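# Stand the fallen green post upright inside the cyan circle

## Task

Raise the green post that is lying down so it stands upright, with its entire base within the cyan circle, place it there and let go; it must stay standing on its own, not just because the robot is holding it.

## Robot and tools

Robot: two Franka FR3 arms, left_arm and right_arm, each with a Robotiq 2F-140 two-finger gripper and a wrist camera. Each arm's root sits in the scene frame at left_arm (+0.025, +0.392, 0) m, quat_wxyz (+0.999, 0, 0, -0.046), and right_arm (-0.029, -0.403, 0) m, quat_wxyz (+0.999, 0, 0, +0.037). The scene frame has its origin on the table top midway between the arms, +z up, +x out over the table, and left_arm on the +y side. The arm names do not match the left or right of any image.

Tool execute_actions, argument actions: a list holding one action, one wait, or nothing. An empty list (LOOK) only returns the current state. An action is {"rows": [...], "steps": n} with n from 1 to 15 (default 15); each control step is 1/30 s, one row per step, and the final row is reused if rows run out. A wait is {"steps": n} with n up to 300; it counts steps since the last result, and thinking time is included. Optional pictures (true/false) decides whether camera images come back. A refused call moves nothing.

Each row has 20 numbers, always for both arms: left_arm first, then right_arm. Per arm: 7 absolute joint target angles in radians (same order as the Joint positions line), then gripper position, force_limit, speed, each in [-1, 1]. Joint ranges in order: waist -2.744 to 2.744, shoulder -1.784 to 1.784, upper arm roll -2.901 to 2.901, elbow -3.042 to -0.152, forearm roll -2.807 to 2.807, wrist pitch 0.544 to 4.517, wrist roll -3.016 to 3.016. A target beyond a range end by more than 0.018 rad, and further out than the current angle, gets the call refused; true ends can differ by up to 0.018 rad, and requests past them are clipped, reported as "joint sent to its limit" (possibly for an earlier action). Motion is rate-limited: each step's target stays within 0.248 rad of the measured angle for the first four joints, 0.677 for forearm roll, 0.715 for wrist pitch, 1.54 for wrist roll, and all of an arm's targets are pulled back if they would move the gripper more than 70 mm from where it is. Far targets therefore take several calls or waits. Between calls the arms keep heading to the last row sent until they settle or a step is HELD.

Gripper numbers: position +1 is fully open (140 mm), about -0.8 the pads touch, -1 closes until blocked. force_limit maps roughly to 14 N at -1, 60 N at 0, 107 N at +1. speed maps to about 30, 140, 250 mm/s at -1, 0, +1. To leave a gripper unchanged, repeat its previous three numbers; a 0 is a real command. To grip, send -1 and look for object_status 2. Status codes: 0 moving, 1 blocked while opening, 2 blocked while closing, 3 reached target or pads met (a thin item may still be held). To squeeze harder while at 2, raise force_limit and switch position between -1 and -0.98. position_measured is in counts (3 fully open, 230 pads met), not linear in mm. Closing pushes fingertips about 24 mm further out from the arm, so keep that clearance above the table.

Results: the state line gives each gripper's end_effector_position (m) and end_effector_quat_wxyz in the scene frame; the point is between the closed pads, fingers point along gripper +z and close along its y. Fingertips extend about 33 mm past it closed, 9 mm open. Printed positions can be off, more so at long reach. Also reported: Joint positions and velocities per arm (rad, rad/s), joint torques, external joint torque estimates (include friction, error and held weight; "no reading" means none), "joint command not followed" (clearance check altered joint targets; gripper parts still ran), HELD (on that step your row was partly or wholly not sent), MOTOR HOT warnings, and fault lines.



Avoid: dropping or knocking anything off the table, arms colliding or pressing each other, slams and hard pushes. A joint torque reaching its load limit (85 N m for the first four joints, 11 N m for the three wrist joints) or any outside force on the arm, tool or held object reaching 85 N (held weight included) stops that arm for 10 s and cancels the rest of the call. Holding loads heats motors; overheating brakes the arm until it cools. Brief tugs on held parts or pushes on loose objects may occur. Smooth, quick, low-effort motion is preferred.

Each tool is called as name([rows], argument=value, ...), one row to a line, values as JSON.

## Session

execute_actions(actions=[])

Scene clock: 0.00 s of 3900.00 s.
left_arm: end_effector_position=(+0.2497, +0.6249, +0.2154) position_measured=3 object_status=3 end_effector_quat_wxyz=(+0.553, +0.574, +0.374, +0.475) | right_arm: end_effector_position=(+0.5169, -0.3595, +0.3979) position_measured=3 object_status=3 end_effector_quat_wxyz=(+0.005, +0.936, -0.351, -0.020)
Joint positions: left_arm=[ 1.642  0.186  0.303 -2.692 -1.048  1.321 -0.074] | right_arm=[ 0.003  0.012 -0.002 -1.587  0.007  1.558 -0.779]
Joint velocities: left_arm=[-0.001  0.     0.     0.001  0.     0.    -0.001] | right_arm=[ 0.001  0.     0.     0.    -0.001  0.002  0.001]
Joint torques (N m, as the joint torque sensors report them, + toward a larger angle): no reading
External joint torques (N m, as the arm's controller estimates them; a push from outside toward a larger angle lowers the number): no reading

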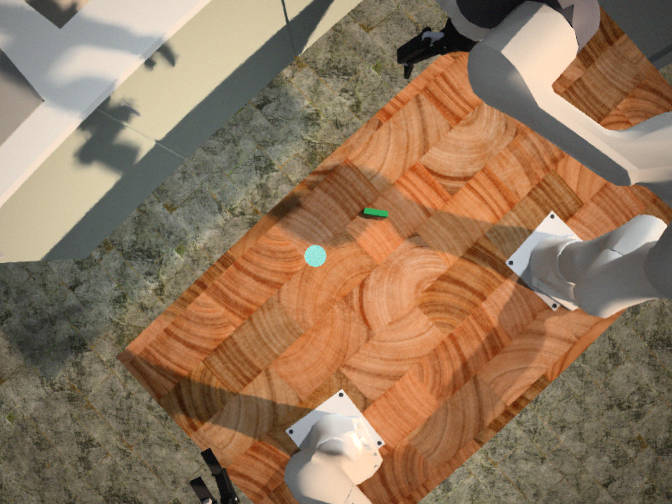

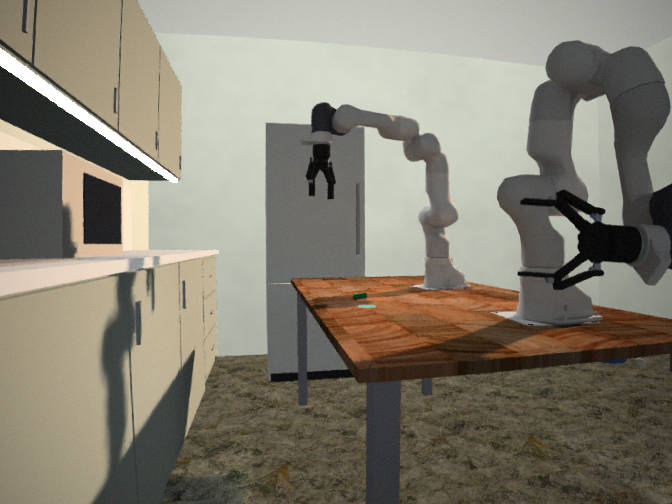

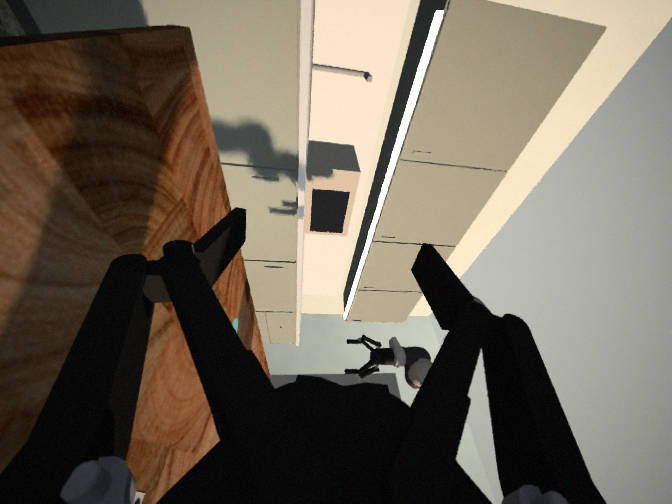

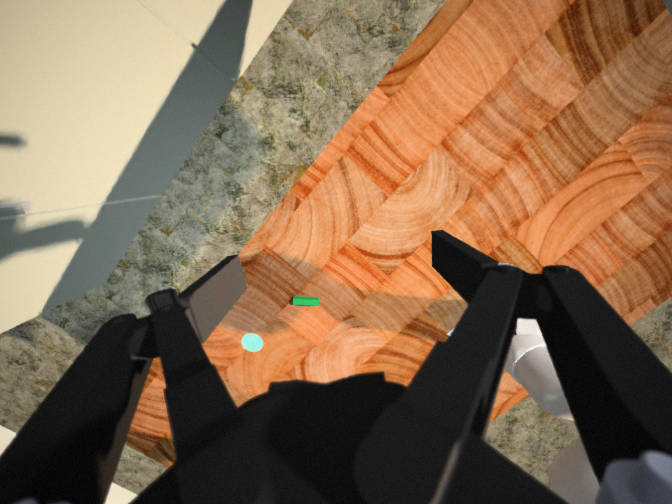

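execute_actions([
  {"rows":[[1.642,0.186,0.303,-2.692,-1.048,1.321,-0.074,1,0,0,0.49,-0.165,0,-2.178,0,2.013,-0.779,1,0,0]]},
], pictures=false)

execute_actions([
  {"steps":25},
])

Scene clock: 65.47 s of 3900.00 s.
left_arm: end_effector_position=(+0.2497, +0.6249, +0.2154) position_measured=3 object_status=3 end_effector_quat_wxyz=(+0.553, +0.574, +0.374, +0.475) | right_arm: end_effector_position=(+0.3938, -0.1520, +0.2619) position_measured=3 object_status=3 end_effector_quat_wxyz=(+0.014, +0.991, -0.129, -0.020)
Joint positions: left_arm=[ 1.642  0.186  0.303 -2.692 -1.048  1.321 -0.074] | right_arm=[ 0.457 -0.153  0.003 -2.123  0.004  1.921 -0.779]
Joint velocities: left_arm=[ 0.001  0.    -0.     0.     0.    -0.    -0.   ] | right_arm=[ 0.529  0.015  0.099 -0.823 -0.001  0.48  -0.001]
Joint torques (N m, as the joint torque sensors report them, + toward a larger angle): left_arm=[ -0.39 -23.78  -0.16  10.12  -0.31  -2.53  -0.12] | right_arm=[ -7.99 -33.63  -7.42  33.61  -0.29   4.44   0.05]
External joint torques (N m, as the arm's controller estimates them; a push from outside toward a larger angle lowers the number): left_arm=[-0.37 -0.53 -0.95  0.39  0.14 -0.05 -0.18] | right_arm=[ 0.31  0.69  1.39 -0.15 -0.81  0.66  0.02]
Steps of this call (steps 1 to 90: nothing new was sent; then 61.97 s passed at rest; steps 91 to 105: all 15 steps of this action). Readings (joint positions | what the end effector reports):
91: left_arm=[1.642 0.186 0.303 -2.692 -1.048 1.321 -0.074] | right_arm=[0.022 -0.004 -0.013 -1.616 0.005 1.591 -0.779] | left_arm position_measured=3 object_status=3 | right_arm position_measured=3 object_status=3
92: left_arm=[1.642 0.186 0.303 -2.692 -1.048 1.321 -0.074] | right_arm=[0.050 -0.025 -0.017 -1.652 0.004 1.624 -0.779] | left_arm position_measured=3 object_status=3 | right_arm position_measured=3 object_status=3
94: left_arm=[1.642 0.186 0.303 -2.692 -1.048 1.321 -0.074] | right_arm=[0.115 -0.064 -0.017 -1.719 0.004 1.684 -0.779] | left_arm position_measured=3 object_status=3 | right_arm position_measured=3 object_status=3
98: left_arm=[1.642 0.186 0.303 -2.692 -1.048 1.321 -0.074] | right_arm=[0.255 -0.116 -0.010 -1.852 0.004 1.779 -0.779] | left_arm position_measured=3 object_status=3 | right_arm position_measured=3 object_status=3
105: the state above

Scene clock: 66.30 s of 3900.00 s.
left_arm: end_effector_position=(+0.2497, +0.6249, +0.2154) position_measured=3 object_status=3 end_effector_quat_wxyz=(+0.553, +0.574, +0.374, +0.475) | right_arm: end_effector_position=(+0.3933, -0.1352, +0.2497) position_measured=3 object_status=3 end_effector_quat_wxyz=(+0.000, +0.993, -0.114, -0.002)
Joint positions: left_arm=[ 1.642  0.186  0.303 -2.692 -1.048  1.321 -0.074] | right_arm=[ 0.488 -0.163  0.002 -2.176  0.003  2.01  -0.779]
Joint velocities: left_arm=[-0.001 -0.    -0.     0.    -0.001 -0.001 -0.   ] | right_arm=[ 0.    -0.001  0.002 -0.001  0.001  0.004  0.001]
Joint torques (N m, as the joint torque sensors report them, + toward a larger angle): left_arm=[  0.14 -23.41   0.31   9.28  -0.17  -2.47  -0.08] | right_arm=[  0.27 -26.75  -1.68  23.88  -0.05   3.14   0.04]
External joint torques (N m, as the arm's controller estimates them; a push from outside toward a larger angle lowers the number): left_arm=[ 0.2  -0.18 -0.45 -0.45  0.28  0.02 -0.13] | right_arm=[ 0.17 -0.41 -1.62 -0.29 -0.81  0.62  0.04]
Steps of this call (steps 1 to 25: the robot went on to your last target). Readings (joint positions | what the end effector reports):
1: left_arm=[1.642 0.186 0.303 -2.692 -1.048 1.321 -0.074] | right_arm=[0.472 -0.152 0.006 -2.145 0.004 1.935 -0.779] | left_arm position_measured=3 object_status=3 | right_arm position_measured=3 object_status=3
2: left_arm=[1.642 0.186 0.303 -2.692 -1.048 1.321 -0.074] | right_arm=[0.481 -0.152 0.007 -2.159 0.004 1.947 -0.779] | left_arm position_measured=3 object_status=3 | right_arm position_measured=3 object_status=3
4: left_arm=[1.642 0.186 0.303 -2.692 -1.048 1.321 -0.074] | right_arm=[0.487 -0.154 0.007 -2.171 0.003 1.967 -0.779] | left_arm position_measured=3 object_status=3 | right_arm position_measured=3 object_status=3
8: left_arm=[1.642 0.186 0.303 -2.692 -1.048 1.321 -0.074] | right_arm=[0.488 -0.160 0.003 -2.175 0.003 1.991 -0.779] | left_arm position_measured=3 object_status=3 | right_arm position_measured=3 object_status=3
25: the state above

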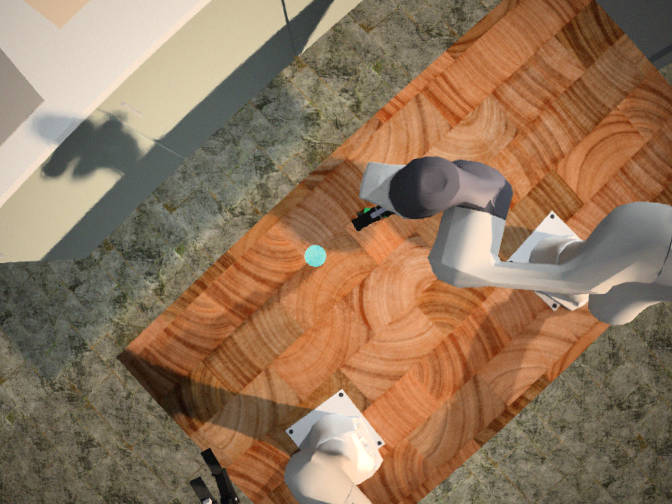

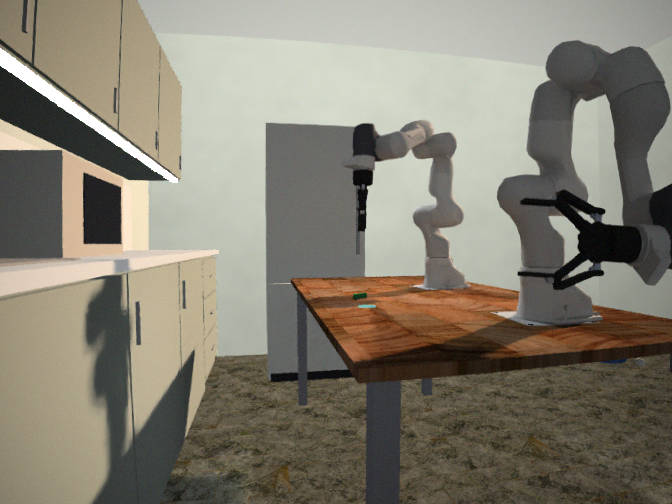

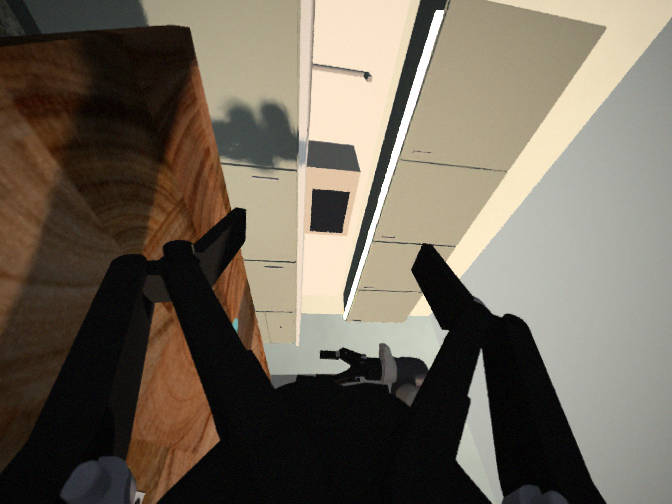

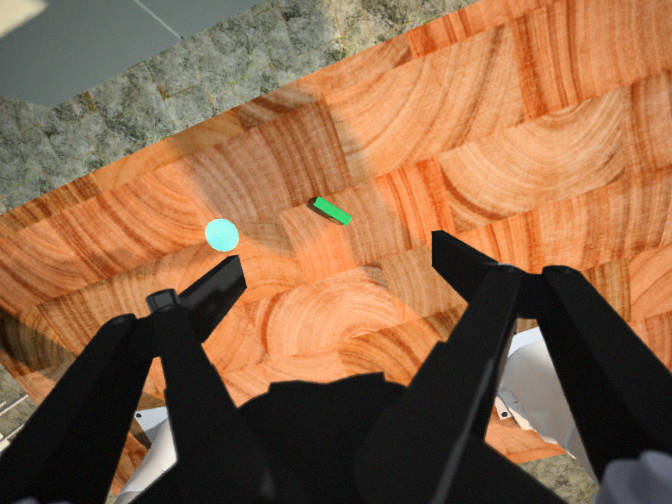

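execute_actions([
  {"rows":[[1.642,0.186,0.303,-2.692,-1.048,1.321,-0.074,1,0,0,0.49,0.551,0,-1.594,0,1.621,-1.573,1,0,0]]},
], pictures=false)

execute_actions([
  {"steps":35},
])

Scene clock: 91.27 s of 3900.00 s.
left_arm: end_effector_position=(+0.2497, +0.6249, +0.2154) position_measured=3 object_status=3 end_effector_quat_wxyz=(+0.553, +0.574, +0.374, +0.475) | right_arm: end_effector_position=(+0.4083, -0.1255, +0.0873) position_measured=3 object_status=3 end_effector_quat_wxyz=(+0.093, +0.948, +0.184, -0.242)
Joint positions: left_arm=[ 1.642  0.186  0.303 -2.692 -1.048  1.321 -0.074] | right_arm=[ 0.489  0.561  0.002 -1.612  0.002  1.648 -1.392]
Joint velocities: left_arm=[ 0.     0.001 -0.001  0.     0.    -0.     0.001] | right_arm=[ 0.     0.179 -0.001  0.047 -0.    -0.183 -0.575]
Joint torques (N m, as the joint torque sensors report them, + toward a larger angle): left_arm=[ -0.86 -23.91  -0.45  10.24  -0.3   -2.54  -0.15] | right_arm=[ -0.24 -58.78  -0.38  33.08   0.12   1.57  -0.29]
External joint torques (N m, as the arm's controller estimates them; a push from outside toward a larger angle lowers the number): left_arm=[-0.81 -0.71 -1.22  0.52  0.14 -0.05 -0.2 ] | right_arm=[-0.14  3.2  -0.98  3.56 -0.76 -0.16 -0.29]
Steps of this call (steps 1 to 15: the robot went on to your last target; steps 16 to 90: nothing new was sent; then 21.47 s passed at rest; steps 91 to 105: all 15 steps of this action). Readings (joint positions | what the end effector reports):
91: left_arm=[1.642 0.186 0.303 -2.692 -1.048 1.321 -0.074] | right_arm=[0.489 -0.122 0.002 -2.115 0.002 1.944 -0.847] | left_arm position_measured=3 object_status=3 | right_arm position_measured=3 object_status=3
92: left_arm=[1.642 0.186 0.303 -2.692 -1.048 1.321 -0.074] | right_arm=[0.489 -0.054 0.002 -2.030 0.002 1.889 -0.922] | left_arm position_measured=3 object_status=3 | right_arm position_measured=3 object_status=3
94: left_arm=[1.642 0.186 0.303 -2.692 -1.048 1.321 -0.074] | right_arm=[0.489 0.092 0.002 -1.871 0.002 1.803 -1.049] | left_arm position_measured=3 object_status=3 | right_arm position_measured=3 object_status=3
98: left_arm=[1.642 0.186 0.303 -2.692 -1.048 1.321 -0.074] | right_arm=[0.489 0.346 0.002 -1.663 0.002 1.722 -1.209] | left_arm position_measured=3 object_status=3 | right_arm position_measured=3 object_status=3
105: the state above

Scene clock: 92.43 s of 3900.00 s.
left_arm: end_effector_position=(+0.2497, +0.6249, +0.2154) position_measured=3 object_status=3 end_effector_quat_wxyz=(+0.553, +0.574, +0.374, +0.475) | right_arm: end_effector_position=(+0.4099, -0.1245, +0.0988) position_measured=3 object_status=3 end_effector_quat_wxyz=(+0.072, +0.929, +0.264, -0.249)
Joint positions: left_arm=[ 1.642  0.186  0.303 -2.692 -1.048  1.321 -0.074] | right_arm=[ 0.489  0.552  0.002 -1.596  0.002  1.623 -1.562]
Joint velocities: left_arm=[ 0.001 -0.001  0.    -0.001  0.     0.     0.   ] | right_arm=[ 0.     0.001 -0.001  0.001  0.001 -0.001 -0.012]
Joint torques (N m, as the joint torque sensors report them, + toward a larger angle): left_arm=[ -0.97 -23.06   0.07   9.87  -0.18  -2.43   0.01] | right_arm=[ -0.64 -46.07  -0.7   24.34   0.16   0.88  -0.42]
External joint torques (N m, as the arm's controller estimates them; a push from outside toward a larger angle lowers the number): left_arm=[-1.03  0.22 -0.79  0.15  0.26  0.05 -0.04] | right_arm=[-0.7   0.4  -1.3   2.46 -0.59 -0.11 -0.4 ]
Steps of this call (steps 1 to 35: the robot went on to your last target). Readings (joint positions | what the end effector reports):
1: left_arm=[1.642 0.186 0.303 -2.692 -1.048 1.321 -0.074] | right_arm=[0.489 0.564 0.002 -1.611 0.002 1.643 -1.410] | left_arm position_measured=3 object_status=3 | right_arm position_measured=3 object_status=3
2: left_arm=[1.642 0.186 0.303 -2.692 -1.048 1.321 -0.074] | right_arm=[0.489 0.564 0.002 -1.608 0.002 1.639 -1.426] | left_arm position_measured=3 object_status=3 | right_arm position_measured=3 object_status=3
4: left_arm=[1.642 0.186 0.303 -2.692 -1.048 1.321 -0.074] | right_arm=[0.489 0.560 0.002 -1.602 0.002 1.634 -1.453] | left_arm position_measured=3 object_status=3 | right_arm position_measured=3 object_status=3
8: left_arm=[1.642 0.186 0.303 -2.692 -1.048 1.321 -0.074] | right_arm=[0.489 0.552 0.002 -1.596 0.002 1.628 -1.493] | left_arm position_measured=3 object_status=3 | right_arm position_measured=3 object_status=3
35: the state above

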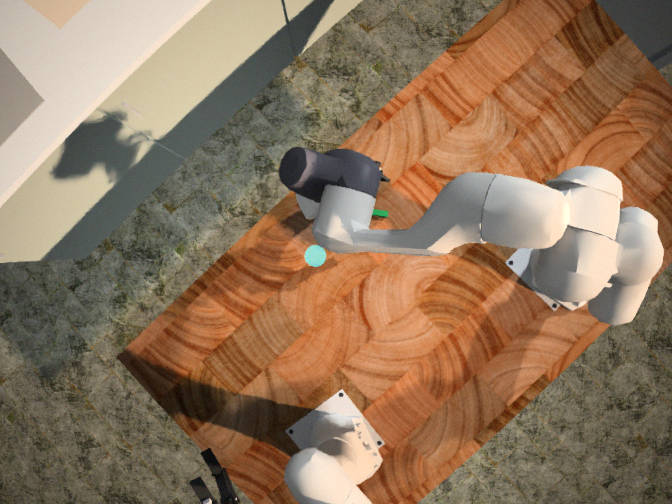

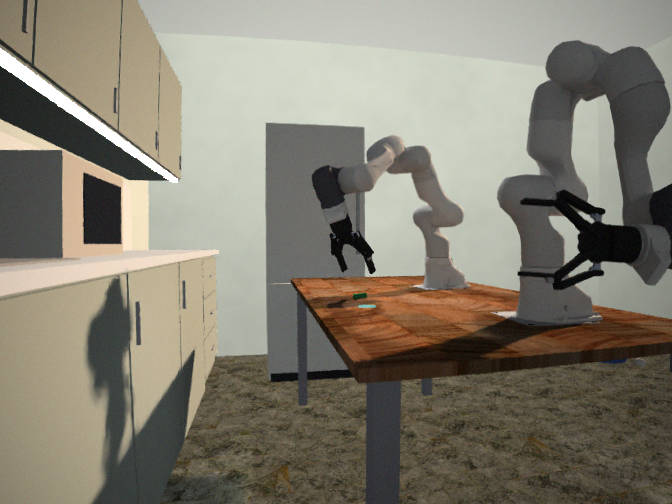

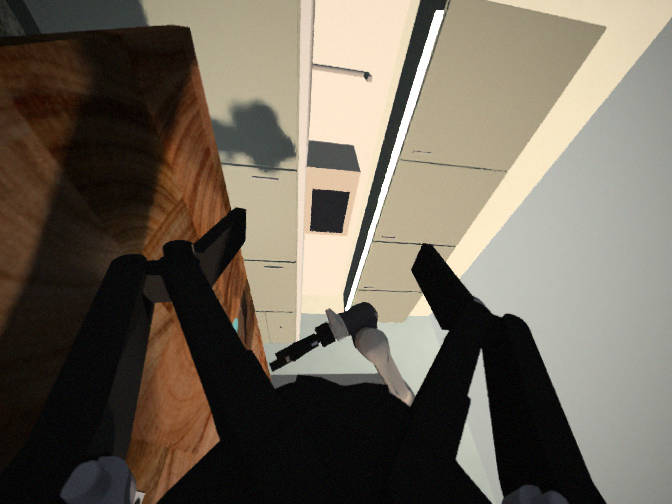

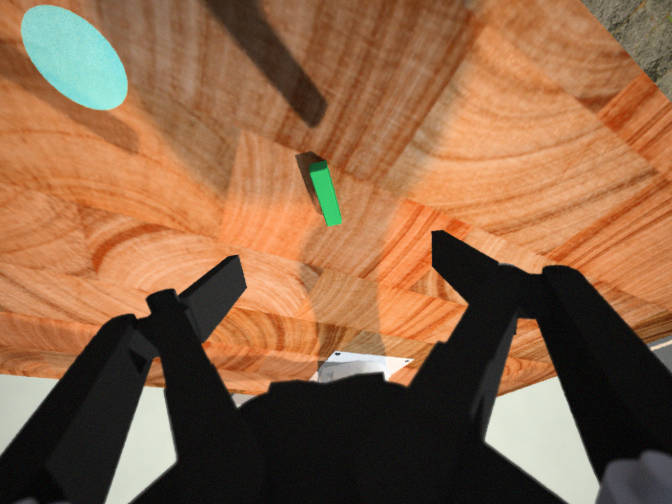

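execute_actions([
  {"rows":[[1.642,0.186,0.303,-2.692,-1.048,1.321,-0.074,1,0,0,0.49,0.684,0,-1.5445,0,1.705,-1.573,0.2,0,0]]},
], pictures=false)

execute_actions([
  {"steps":15},
])

Scene clock: 114.90 s of 3900.00 s.
left_arm: end_effector_position=(+0.2497, +0.6249, +0.2154) position_measured=3 object_status=3 end_effector_quat_wxyz=(+0.553, +0.574, +0.374, +0.475) | right_arm: end_effector_position=(+0.4194, -0.1185, +0.0348) position_measured=103 object_status=0 end_effector_quat_wxyz=(+0.073, +0.927, +0.265, -0.254)
Joint positions: left_arm=[ 1.642  0.186  0.303 -2.692 -1.048  1.321 -0.074] | right_arm=[ 0.489  0.687  0.002 -1.547  0.002  1.698 -1.566]
Joint velocities: left_arm=[-0.    -0.     0.001 -0.     0.003  0.    -0.   ] | right_arm=[ 0.    -0.019 -0.001  0.012 -0.     0.029 -0.   ]
Joint torques (N m, as the joint torque sensors report them, + toward a larger angle): left_arm=[ -0.71 -23.15   1.05  10.27  -0.27  -2.58  -0.08] | right_arm=[ -0.19 -49.37  -0.63  24.56   0.11   1.29  -0.38]
External joint torques (N m, as the arm's controller estimates them; a push from outside toward a larger angle lowers the number): left_arm=[-0.74  0.05  0.21  0.6   0.17 -0.1  -0.13] | right_arm=[-0.13 -1.06 -1.24  3.77 -0.58  0.41 -0.36]
Steps of this call (steps 1 to 15: the robot went on to your last target; steps 16 to 90: nothing new was sent; then 18.97 s passed at rest; steps 91 to 105: all 15 steps of this action). Readings (joint positions | what the end effector reports):
91: left_arm=[1.642 0.186 0.303 -2.692 -1.048 1.321 -0.074] | right_arm=[0.489 0.567 0.002 -1.578 0.002 1.633 -1.566] | left_arm position_measured=3 object_status=3 | right_arm position_measured=3 object_status=0
92: left_arm=[1.642 0.186 0.303 -2.692 -1.048 1.321 -0.074] | right_arm=[0.489 0.594 0.002 -1.561 0.002 1.648 -1.566] | left_arm position_measured=3 object_status=3 | right_arm position_measured=9 object_status=0
94: left_arm=[1.642 0.186 0.303 -2.692 -1.048 1.321 -0.074] | right_arm=[0.489 0.643 0.002 -1.551 0.002 1.668 -1.566] | left_arm position_measured=3 object_status=3 | right_arm position_measured=24 object_status=0
98: left_arm=[1.642 0.186 0.303 -2.692 -1.048 1.321 -0.074] | right_arm=[0.489 0.690 0.002 -1.552 0.002 1.685 -1.566] | left_arm position_measured=3 object_status=3 | right_arm position_measured=54 object_status=0
105: the state above

Scene clock: 115.40 s of 3900.00 s.
left_arm: end_effector_position=(+0.2497, +0.6249, +0.2154) position_measured=3 object_status=3 end_effector_quat_wxyz=(+0.553, +0.574, +0.374, +0.475) | right_arm: end_effector_position=(+0.4209, -0.1176, +0.0350) position_measured=104 object_status=3 end_effector_quat_wxyz=(+0.072, +0.928, +0.266, -0.252)
Joint positions: left_arm=[ 1.642  0.186  0.303 -2.692 -1.048  1.321 -0.074] | right_arm=[ 0.489  0.686  0.002 -1.547  0.002  1.703 -1.566]
Joint velocities: left_arm=[-0.001 -0.001 -0.002 -0.     0.002 -0.     0.001] | right_arm=[ 0.    -0.001  0.001  0.001 -0.     0.002 -0.001]
Joint torques (N m, as the joint torque sensors report them, + toward a larger angle): left_arm=[ -0.54 -23.56  -0.02   9.37  -0.3   -2.49   0.01] | right_arm=[ -0.57 -49.31  -0.5   24.12   0.14   1.52  -0.38]
External joint torques (N m, as the arm's controller estimates them; a push from outside toward a larger angle lowers the number): left_arm=[-0.51 -0.28 -0.8  -0.39  0.14  0.   -0.05] | right_arm=[-0.55 -0.17 -1.15  2.84 -0.55  0.56 -0.37]
Steps of this call (steps 1 to 15: the robot went on to your last target). Readings (joint positions | what the end effector reports):
1: left_arm=[1.642 0.186 0.303 -2.692 -1.048 1.321 -0.074] | right_arm=[0.489 0.686 0.002 -1.547 0.002 1.699 -1.566] | left_arm position_measured=3 object_status=3 | right_arm position_measured=104 object_status=0
2: left_arm=[1.642 0.186 0.303 -2.692 -1.048 1.321 -0.074] | right_arm=[0.489 0.686 0.002 -1.547 0.002 1.700 -1.566] | left_arm position_measured=3 object_status=3 | right_arm position_measured=104 object_status=0
4: left_arm=[1.642 0.186 0.303 -2.692 -1.048 1.321 -0.074] | right_arm=[0.489 0.686 0.002 -1.547 0.002 1.701 -1.566] | left_arm position_measured=3 object_status=3 | right_arm position_measured=104 object_status=0
8: left_arm=[1.642 0.186 0.303 -2.692 -1.048 1.321 -0.074] | right_arm=[0.489 0.686 0.002 -1.547 0.002 1.702 -1.566] | left_arm position_measured=3 object_status=3 | right_arm position_measured=104 object_status=3
15: the state above
All arms were judged still, so your last target was given up. Only a new action makes them travel on or press farther. Fingers that are still opening or closing keep moving.

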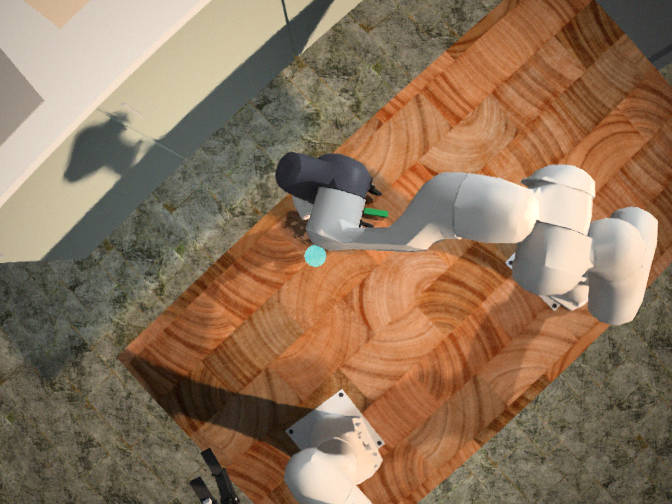

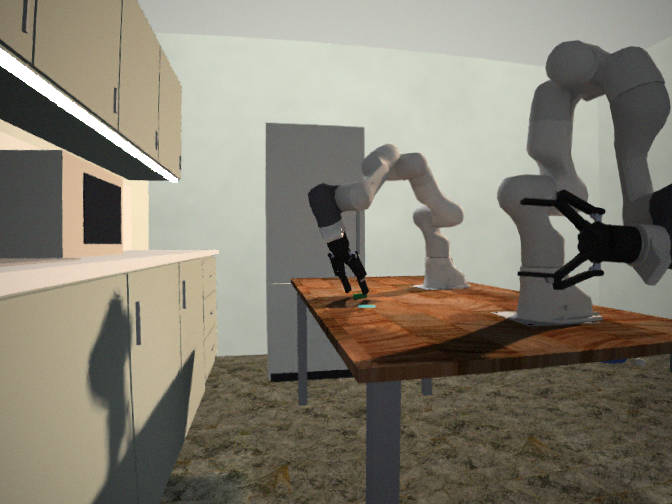

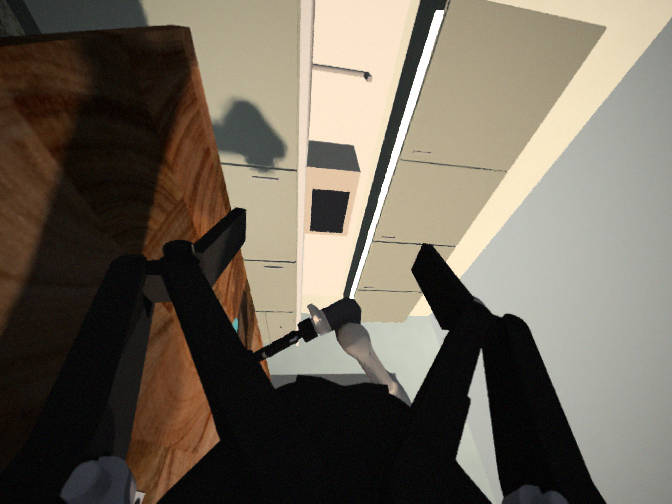

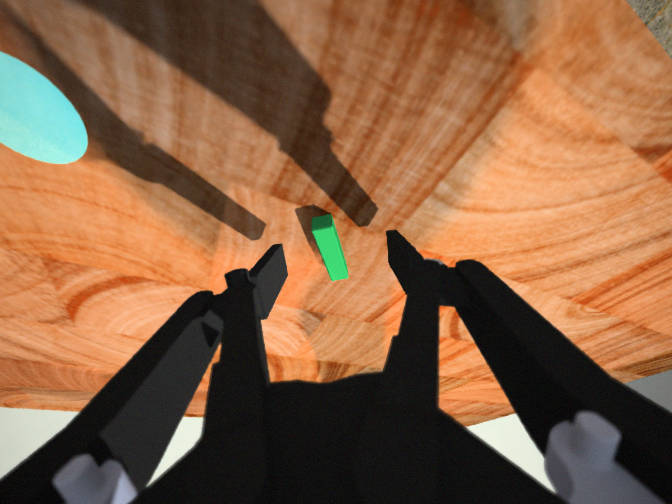

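execute_actions([
  {"rows":[[1.642,0.186,0.303,-2.692,-1.048,1.321,-0.074,1,0,0,0.49,0.684,0,-1.5445,0,1.705,-1.573,-1,0,0]],"steps":15},
], pictures=false)

execute_actions([
  {"steps":20},
])

Scene clock: 128.83 s of 3900.00 s.
left_arm: end_effector_position=(+0.2497, +0.6249, +0.2154) position_measured=3 object_status=3 end_effector_quat_wxyz=(+0.553, +0.574, +0.374, +0.475) | right_arm: end_effector_position=(+0.4213, -0.1174, +0.0353) position_measured=208 object_status=0 end_effector_quat_wxyz=(+0.072, +0.928, +0.266, -0.251)
Joint positions: left_arm=[ 1.642  0.186  0.303 -2.692 -1.048  1.321 -0.074] | right_arm=[ 0.489  0.686  0.002 -1.546  0.002  1.703 -1.566]
Joint velocities: left_arm=[ 0.    -0.    -0.    -0.001  0.001 -0.    -0.001] | right_arm=[ 0.001 -0.006  0.001  0.004 -0.001  0.001  0.   ]
Joint torques (N m, as the joint torque sensors report them, + toward a larger angle): left_arm=[ -0.25 -22.54   0.94   9.68  -0.2   -2.59  -0.07] | right_arm=[ -0.56 -48.21  -0.1   23.44   0.12   1.42  -0.38]
External joint torques (N m, as the arm's controller estimates them; a push from outside toward a larger angle lowers the number): left_arm=[-0.3   0.7   0.08 -0.04  0.24 -0.11 -0.13] | right_arm=[-0.75  0.37 -0.92  2.56 -0.59  0.56 -0.37]
Steps of this call (steps 1 to 90: nothing new was sent; then 9.93 s passed at rest; steps 91 to 105: all 15 steps of this action). Readings (joint positions | what the end effector reports):
91: left_arm=[1.642 0.186 0.303 -2.692 -1.048 1.321 -0.074] | right_arm=[0.489 0.686 0.002 -1.547 0.002 1.703 -1.566] | left_arm position_measured=3 object_status=3 | right_arm position_measured=104 object_status=0
92: left_arm=[1.642 0.186 0.303 -2.692 -1.048 1.321 -0.074] | right_arm=[0.489 0.686 0.002 -1.547 0.002 1.703 -1.566] | left_arm position_measured=3 object_status=3 | right_arm position_measured=110 object_status=0
94: left_arm=[1.642 0.186 0.303 -2.692 -1.048 1.321 -0.074] | right_arm=[0.489 0.686 0.002 -1.547 0.002 1.703 -1.566] | left_arm position_measured=3 object_status=3 | right_arm position_measured=125 object_status=0
98: left_arm=[1.642 0.186 0.303 -2.692 -1.048 1.321 -0.074] | right_arm=[0.489 0.686 0.002 -1.546 0.002 1.703 -1.566] | left_arm position_measured=3 object_status=3 | right_arm position_measured=155 object_status=0
105: the state above

Scene clock: 129.50 s of 3900.00 s.
left_arm: end_effector_position=(+0.2497, +0.6249, +0.2154) position_measured=3 object_status=3 end_effector_quat_wxyz=(+0.553, +0.574, +0.374, +0.475) | right_arm: end_effector_position=(+0.4214, -0.1173, +0.0353) position_measured=211 object_status=2 end_effector_quat_wxyz=(+0.072, +0.928, +0.266, -0.251)
Joint positions: left_arm=[ 1.642  0.186  0.303 -2.692 -1.048  1.321 -0.074] | right_arm=[ 0.489  0.686  0.002 -1.546  0.002  1.703 -1.566]
Joint velocities: left_arm=[-0.     0.     0.001  0.002  0.    -0.001  0.001] | right_arm=[ 0.001  0.001 -0.002 -0.    -0.001  0.001 -0.   ]
Joint torques (N m, as the joint torque sensors report them, + toward a larger angle): left_arm=[  0.17 -23.22  -0.17   9.77  -0.24  -2.57  -0.12] | right_arm=[ -0.2  -48.79  -0.46  23.95   0.13   1.46  -0.34]
External joint torques (N m, as the arm's controller estimates them; a push from outside toward a larger angle lowers the number): left_arm=[ 0.16  0.1  -0.99 -0.03  0.22 -0.09 -0.18] | right_arm=[-0.19  0.11 -1.11  2.79 -0.56  0.52 -0.33]
Steps of this call (steps 1 to 15: the robot went on to your last target; steps 16 to 20: nothing new was sent). Readings (joint positions | what the end effector reports):
1: left_arm=[1.642 0.186 0.303 -2.692 -1.048 1.321 -0.074] | right_arm=[0.489 0.686 0.002 -1.546 0.002 1.703 -1.566] | left_arm position_measured=3 object_status=3 | right_arm position_measured=211 object_status=0
2: left_arm=[1.642 0.186 0.303 -2.692 -1.048 1.321 -0.074] | right_arm=[0.489 0.686 0.002 -1.546 0.002 1.703 -1.566] | left_arm position_measured=3 object_status=3 | right_arm position_measured=211 object_status=0
4: left_arm=[1.642 0.186 0.303 -2.692 -1.048 1.321 -0.074] | right_arm=[0.489 0.686 0.002 -1.546 0.002 1.703 -1.566] | left_arm position_measured=3 object_status=3 | right_arm position_measured=211 object_status=0
8: left_arm=[1.642 0.186 0.303 -2.692 -1.048 1.321 -0.074] | right_arm=[0.489 0.686 0.002 -1.546 0.002 1.703 -1.566] | left_arm position_measured=3 object_status=3 | right_arm position_measured=211 object_status=2
20: the state above
All arms were judged still, so your last target was given up. Only a new action makes them travel on or press farther. Fingers that are still opening or closing keep moving.

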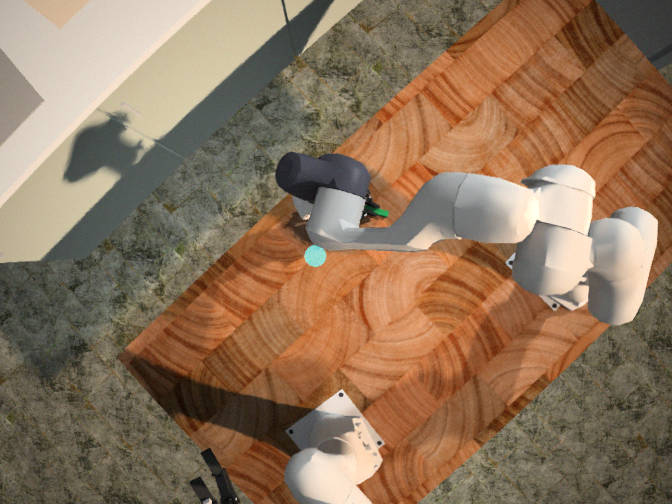

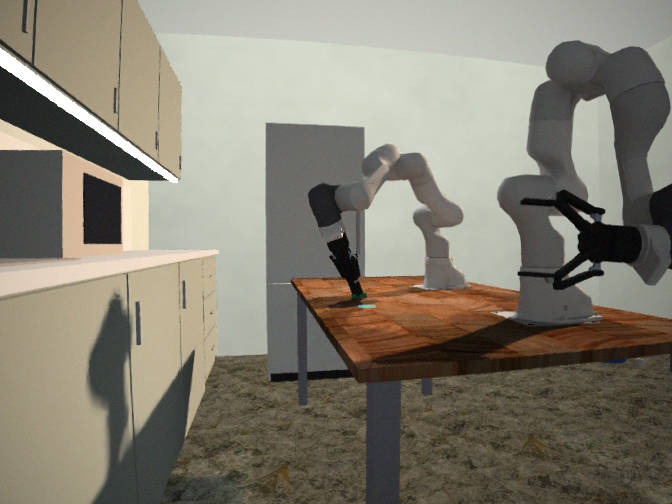

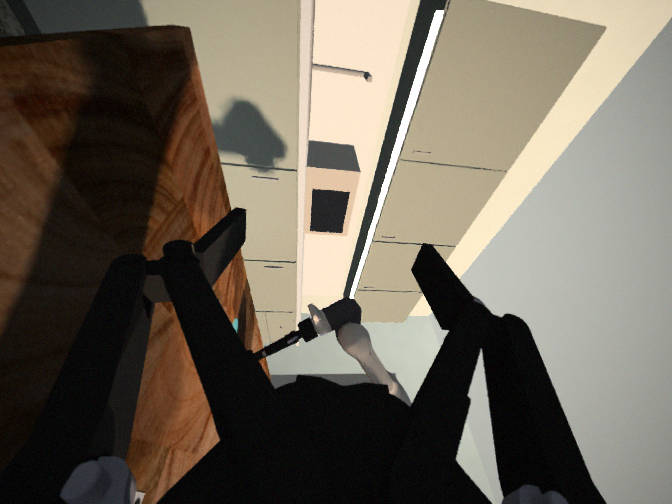

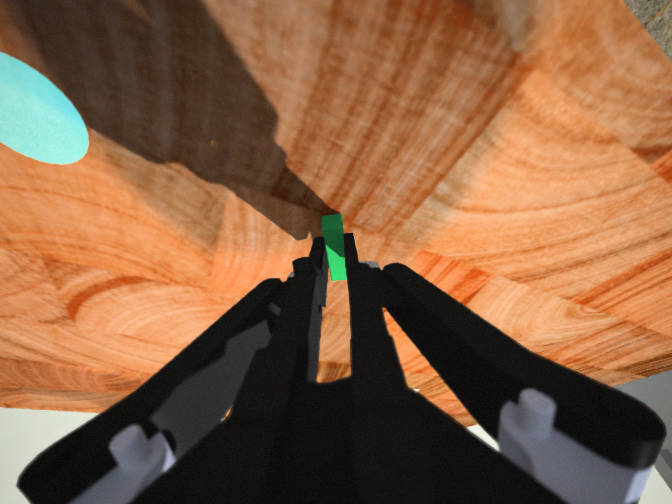

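execute_actions([
  {"rows":[[1.642,0.186,0.303,-2.692,-1.048,1.321,-0.074,1,0,0,0.49,0.55,0,-1.56,0,1.75,-1.573,-1,0,0],[1.642,0.186,0.303,-2.692,-1.048,1.321,-0.074,1,0,0,0.49,0.55,0,-1.56,0,1.75,-1.573,-1,0,0],[1.642,0.186,0.303,-2.692,-1.048,1.321,-0.074,1,0,0,0.49,0.55,0,-1.56,0,1.75,-1.573,-1,0,0],[1.642,0.186,0.303,-2.692,-1.048,1.321,-0.074,1,0,0,0.49,0.5,0,-1.6,0,1.9,-1.573,-1,0,0],[1.642,0.186,0.303,-2.692,-1.048,1.321,-0.074,1,0,0,0.49,0.5,0,-1.6,0,1.9,-1.573,-1,0,0],[1.642,0.186,0.303,-2.692,-1.048,1.321,-0.074,1,0,0,0.6,0.3,0,-1.9,0,2.7,-1.573,-1,0,0]]},
], pictures=false)

execute_actions([
  {"rows":[[1.642,0.186,0.303,-2.692,-1.048,1.321,-0.074,1,0,0,0.745,0.4,0,-2.4,0,3.7,-1.573,-1,0,0]]},
], pictures=false)

execute_actions([
  {"rows":[[1.642,0.186,0.303,-2.692,-1.048,1.321,-0.074,1,0,0,0.745,0.527,0,-2.591,0,4.165,-1.573,-1,0,0]]},
], pictures=false)

execute_actions([
  {"steps":25},
])

Scene clock: 168.47 s of 3900.00 s.
left_arm: end_effector_position=(+0.2497, +0.6249, +0.2154) position_measured=3 object_status=3 end_effector_quat_wxyz=(+0.553, +0.574, +0.374, +0.475) | right_arm: end_effector_position=(+0.5012, -0.0088, +0.1398) position_measured=211 object_status=2 end_effector_quat_wxyz=(-0.010, +0.950, +0.311, +0.028)
Joint positions: left_arm=[ 1.642  0.186  0.303 -2.692 -1.048  1.321 -0.074] | right_arm=[ 0.568  0.363 -0.002 -1.802  0.002  2.224 -1.566]
Joint velocities: left_arm=[-0.001  0.002  0.    -0.002 -0.001 -0.    -0.   ] | right_arm=[ 0.172 -0.328  0.012 -0.482 -0.     1.301  0.   ]
Joint torques (N m, as the joint torque sensors report them, + toward a larger angle): left_arm=[ -1.28 -23.74  -0.44   9.9   -0.15  -2.58  -0.03] | right_arm=[ -1.8  -42.48  -0.19  23.88   0.39   3.4   -0.15]
External joint torques (N m, as the arm's controller estimates them; a push from outside toward a larger angle lowers the number): left_arm=[-1.29 -0.6  -1.26  0.24  0.29 -0.1  -0.09] | right_arm=[ 0.35 -1.8   1.22 -0.35 -0.32  0.81 -0.16]
Steps of this call (steps 1 to 90: nothing new was sent; then 35.47 s passed at rest; steps 91 to 105: all 15 steps of this action). Readings (joint positions | what the end effector reports):
91: left_arm=[1.642 0.186 0.303 -2.692 -1.048 1.321 -0.074] | right_arm=[0.489 0.677 0.002 -1.554 0.002 1.708 -1.566] | left_arm position_measured=3 object_status=3 | right_arm position_measured=211 object_status=2
92: left_arm=[1.642 0.186 0.303 -2.692 -1.048 1.321 -0.074] | right_arm=[0.489 0.658 0.002 -1.562 0.002 1.712 -1.566] | left_arm position_measured=3 object_status=3 | right_arm position_measured=211 object_status=2
94: left_arm=[1.642 0.186 0.303 -2.692 -1.048 1.321 -0.074] | right_arm=[0.489 0.606 0.002 -1.571 0.002 1.736 -1.566] | left_arm position_measured=3 object_status=3 | right_arm position_measured=211 object_status=2
98: left_arm=[1.642 0.186 0.303 -2.692 -1.048 1.321 -0.074] | right_arm=[0.510 0.487 -0.004 -1.647 0.002 1.891 -1.566] | left_arm position_measured=3 object_status=3 | right_arm position_measured=211 object_status=2
105: the state above

Scene clock: 168.97 s of 3900.00 s.
left_arm: end_effector_position=(+0.2497, +0.6249, +0.2154) position_measured=3 object_status=3 end_effector_quat_wxyz=(+0.553, +0.574, +0.374, +0.475) | right_arm: end_effector_position=(+0.4303, +0.0894, +0.0571) position_measured=211 object_status=2 end_effector_quat_wxyz=(-0.124, +0.873, +0.377, +0.283)
Joint positions: left_arm=[ 1.642  0.186  0.303 -2.692 -1.048  1.321 -0.074] | right_arm=[ 0.742  0.402  0.004 -2.372 -0.     3.402 -1.567]
Joint velocities: left_arm=[-0.    -0.     0.    -0.001 -0.     0.    -0.001] | right_arm=[ 0.002 -0.001 -0.012 -0.26   0.001  1.336 -0.   ]
Joint torques (N m, as the joint torque sensors report them, + toward a larger angle): left_arm=[ -0.33 -23.82   0.52  10.06  -0.24  -2.55  -0.11] | right_arm=[  0.17 -37.31  -0.03  20.     0.19   4.41  -0.24]
External joint torques (N m, as the arm's controller estimates them; a push from outside toward a larger angle lowers the number): left_arm=[-0.3  -0.57 -0.26  0.33  0.21 -0.07 -0.16] | right_arm=[ 0.28  2.14 -0.45  0.86 -0.16  0.92 -0.25]
Steps of this call (steps 1 to 15: all 15 steps of this action). Readings (joint positions | what the end effector reports):
1: left_arm=[1.642 0.186 0.303 -2.692 -1.048 1.321 -0.074] | right_arm=[0.581 0.353 -0.007 -1.826 0.002 2.280 -1.566] | left_arm position_measured=3 object_status=3 | right_arm position_measured=211 object_status=2
2: left_arm=[1.642 0.186 0.303 -2.692 -1.048 1.321 -0.074] | right_arm=[0.599 0.351 -0.010 -1.855 0.002 2.337 -1.566] | left_arm position_measured=3 object_status=3 | right_arm position_measured=211 object_status=2
4: left_arm=[1.642 0.186 0.303 -2.692 -1.048 1.321 -0.074] | right_arm=[0.640 0.355 -0.009 -1.927 0.002 2.469 -1.566] | left_arm position_measured=3 object_status=3 | right_arm position_measured=211 object_status=2
8: left_arm=[1.642 0.186 0.303 -2.692 -1.048 1.321 -0.074] | right_arm=[0.720 0.378 -0.000 -2.177 0.002 2.901 -1.566] | left_arm position_measured=3 object_status=3 | right_arm position_measured=211 object_status=2
15: the state above

Scene clock: 169.47 s of 3900.00 s.
left_arm: end_effector_position=(+0.2497, +0.6249, +0.2154) position_measured=3 object_status=3 end_effector_quat_wxyz=(+0.553, +0.574, +0.374, +0.475) | right_arm: end_effector_position=(+0.4080, +0.0635, +0.0867) position_measured=211 object_status=2 end_effector_quat_wxyz=(-0.193, +0.805, +0.346, +0.442)
Joint positions: left_arm=[ 1.642  0.186  0.303 -2.692 -1.048  1.321 -0.074] | right_arm=[ 0.743  0.528  0.002 -2.588  0.     4.124 -1.567]
Joint velocities: left_arm=[-0.    -0.    -0.001  0.    -0.001 -0.    -0.   ] | right_arm=[ 0.    -0.     0.    -0.002 -0.     0.238  0.001]
Joint torques (N m, as the joint torque sensors report them, + toward a larger angle): left_arm=[ -0.73 -23.8   -0.39   9.86  -0.24  -2.52  -0.13] | right_arm=[  0.41 -34.13  -0.88   9.89  -0.13   3.93  -0.26]
External joint torques (N m, as the arm's controller estimates them; a push from outside toward a larger angle lowers the number): left_arm=[-0.73 -0.53 -1.2   0.08  0.22 -0.03 -0.19] | right_arm=[ 0.37 -0.5  -1.44  0.16 -0.14  0.63 -0.29]
Steps of this call (steps 1 to 15: all 15 steps of this action). Readings (joint positions | what the end effector reports):
1: left_arm=[1.642 0.186 0.303 -2.692 -1.048 1.321 -0.074] | right_arm=[0.742 0.407 0.004 -2.411 0.000 3.516 -1.567] | left_arm position_measured=3 object_status=3 | right_arm position_measured=211 object_status=2
2: left_arm=[1.642 0.186 0.303 -2.692 -1.048 1.321 -0.074] | right_arm=[0.742 0.432 0.003 -2.464 0.000 3.635 -1.567] | left_arm position_measured=3 object_status=3 | right_arm position_measured=211 object_status=2
4: left_arm=[1.642 0.186 0.303 -2.692 -1.048 1.321 -0.074] | right_arm=[0.743 0.493 0.003 -2.537 0.000 3.816 -1.567] | left_arm position_measured=3 object_status=3 | right_arm position_measured=211 object_status=2
8: left_arm=[1.642 0.186 0.303 -2.692 -1.048 1.321 -0.074] | right_arm=[0.743 0.528 0.002 -2.585 0.000 4.004 -1.567] | left_arm position_measured=3 object_status=3 | right_arm position_measured=211 object_status=2
15: the state above

Scene clock: 170.30 s of 3900.00 s.
left_arm: end_effector_position=(+0.2497, +0.6249, +0.2154) position_measured=3 object_status=3 end_effector_quat_wxyz=(+0.553, +0.574, +0.374, +0.475) | right_arm: end_effector_position=(+0.4103, +0.0659, +0.0987) position_measured=211 object_status=2 end_effector_quat_wxyz=(-0.200, +0.796, +0.342, +0.457)
Joint positions: left_arm=[ 1.642  0.186  0.303 -2.692 -1.048  1.321 -0.074] | right_arm=[ 0.743  0.528  0.002 -2.589  0.     4.162 -1.567]
Joint velocities: left_arm=[ 0.    -0.    -0.002  0.001 -0.     0.     0.   ] | right_arm=[ 0.001 -0.     0.     0.    -0.001  0.002 -0.001]
Joint torques (N m, as the joint torque sensors report them, + toward a larger angle): left_arm=[ -0.08 -23.54   0.24   9.65  -0.16  -2.46  -0.12] | right_arm=[  0.49 -34.15  -1.03   9.52  -0.14   3.83  -0.31]
External joint torques (N m, as the arm's controller estimates them; a push from outside toward a larger angle lowers the number): left_arm=[-0.02 -0.27 -0.51 -0.12  0.29  0.03 -0.18] | right_arm=[ 0.42 -0.25 -1.61 -0.28 -0.15  0.44 -0.33]
Steps of this call (steps 1 to 25: the robot went on to your last target). Readings (joint positions | what the end effector reports):
1: left_arm=[1.642 0.186 0.303 -2.692 -1.048 1.321 -0.074] | right_arm=[0.743 0.528 0.002 -2.588 0.000 4.131 -1.567] | left_arm position_measured=3 object_status=3 | right_arm position_measured=211 object_status=2
2: left_arm=[1.642 0.186 0.303 -2.692 -1.048 1.321 -0.074] | right_arm=[0.743 0.528 0.002 -2.588 0.000 4.137 -1.567] | left_arm position_measured=3 object_status=3 | right_arm position_measured=211 object_status=2
4: left_arm=[1.642 0.186 0.303 -2.692 -1.048 1.321 -0.074] | right_arm=[0.743 0.528 0.002 -2.588 0.000 4.145 -1.567] | left_arm position_measured=3 object_status=3 | right_arm position_measured=211 object_status=2
8: left_arm=[1.642 0.186 0.303 -2.692 -1.048 1.321 -0.074] | right_arm=[0.743 0.528 0.002 -2.589 0.000 4.155 -1.567] | left_arm position_measured=3 object_status=3 | right_arm position_measured=211 object_status=2
25: the state above

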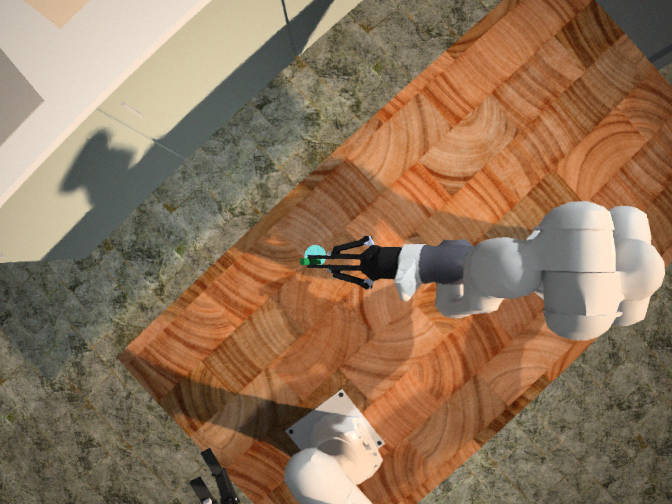

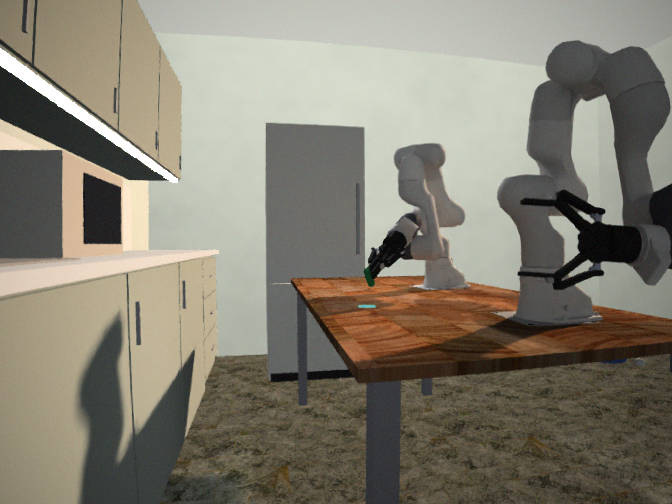

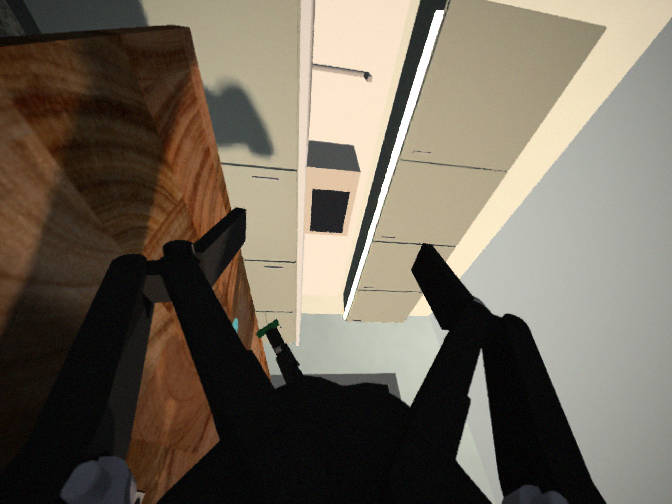

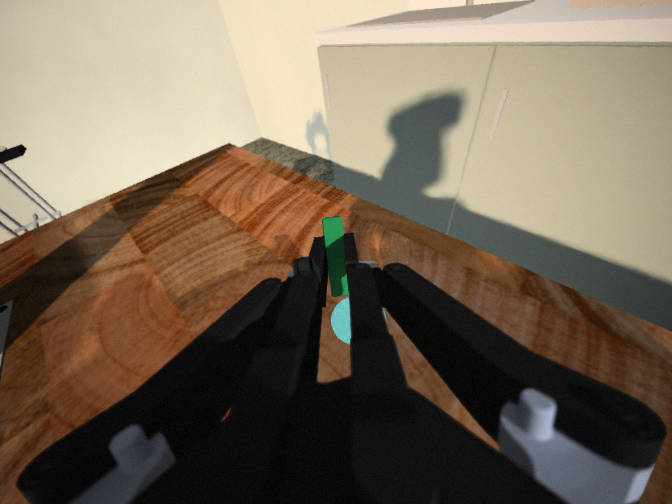

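zoom_image(camera="cam_low", region=[330,240,420,315])

zoom_image(camera="cam_high", region=[280,225,380,300])

Region (330, 240, 420, 315) of cam_low's 672x504 image, scaled by 5.600, with more detail than that image has.

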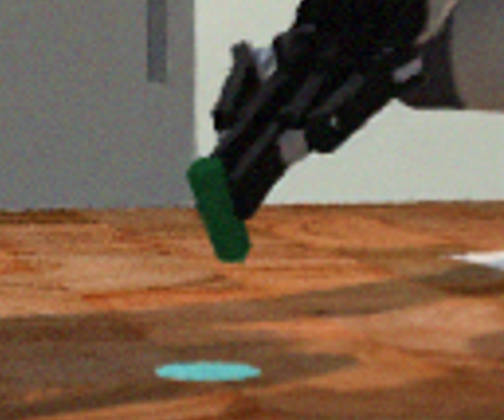

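Region (280, 225, 380, 300) of cam_high's 672x504 image, scaled by 5.040, with more detail than that image has; it fills the top 378 rows of this view, and the rest is white.

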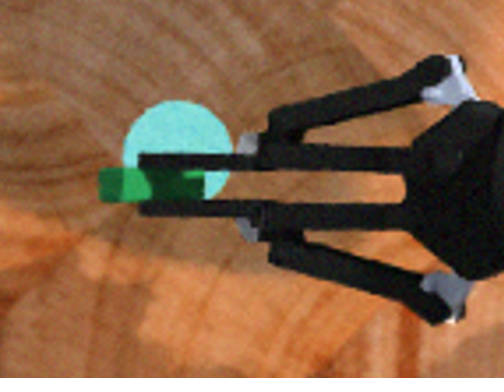

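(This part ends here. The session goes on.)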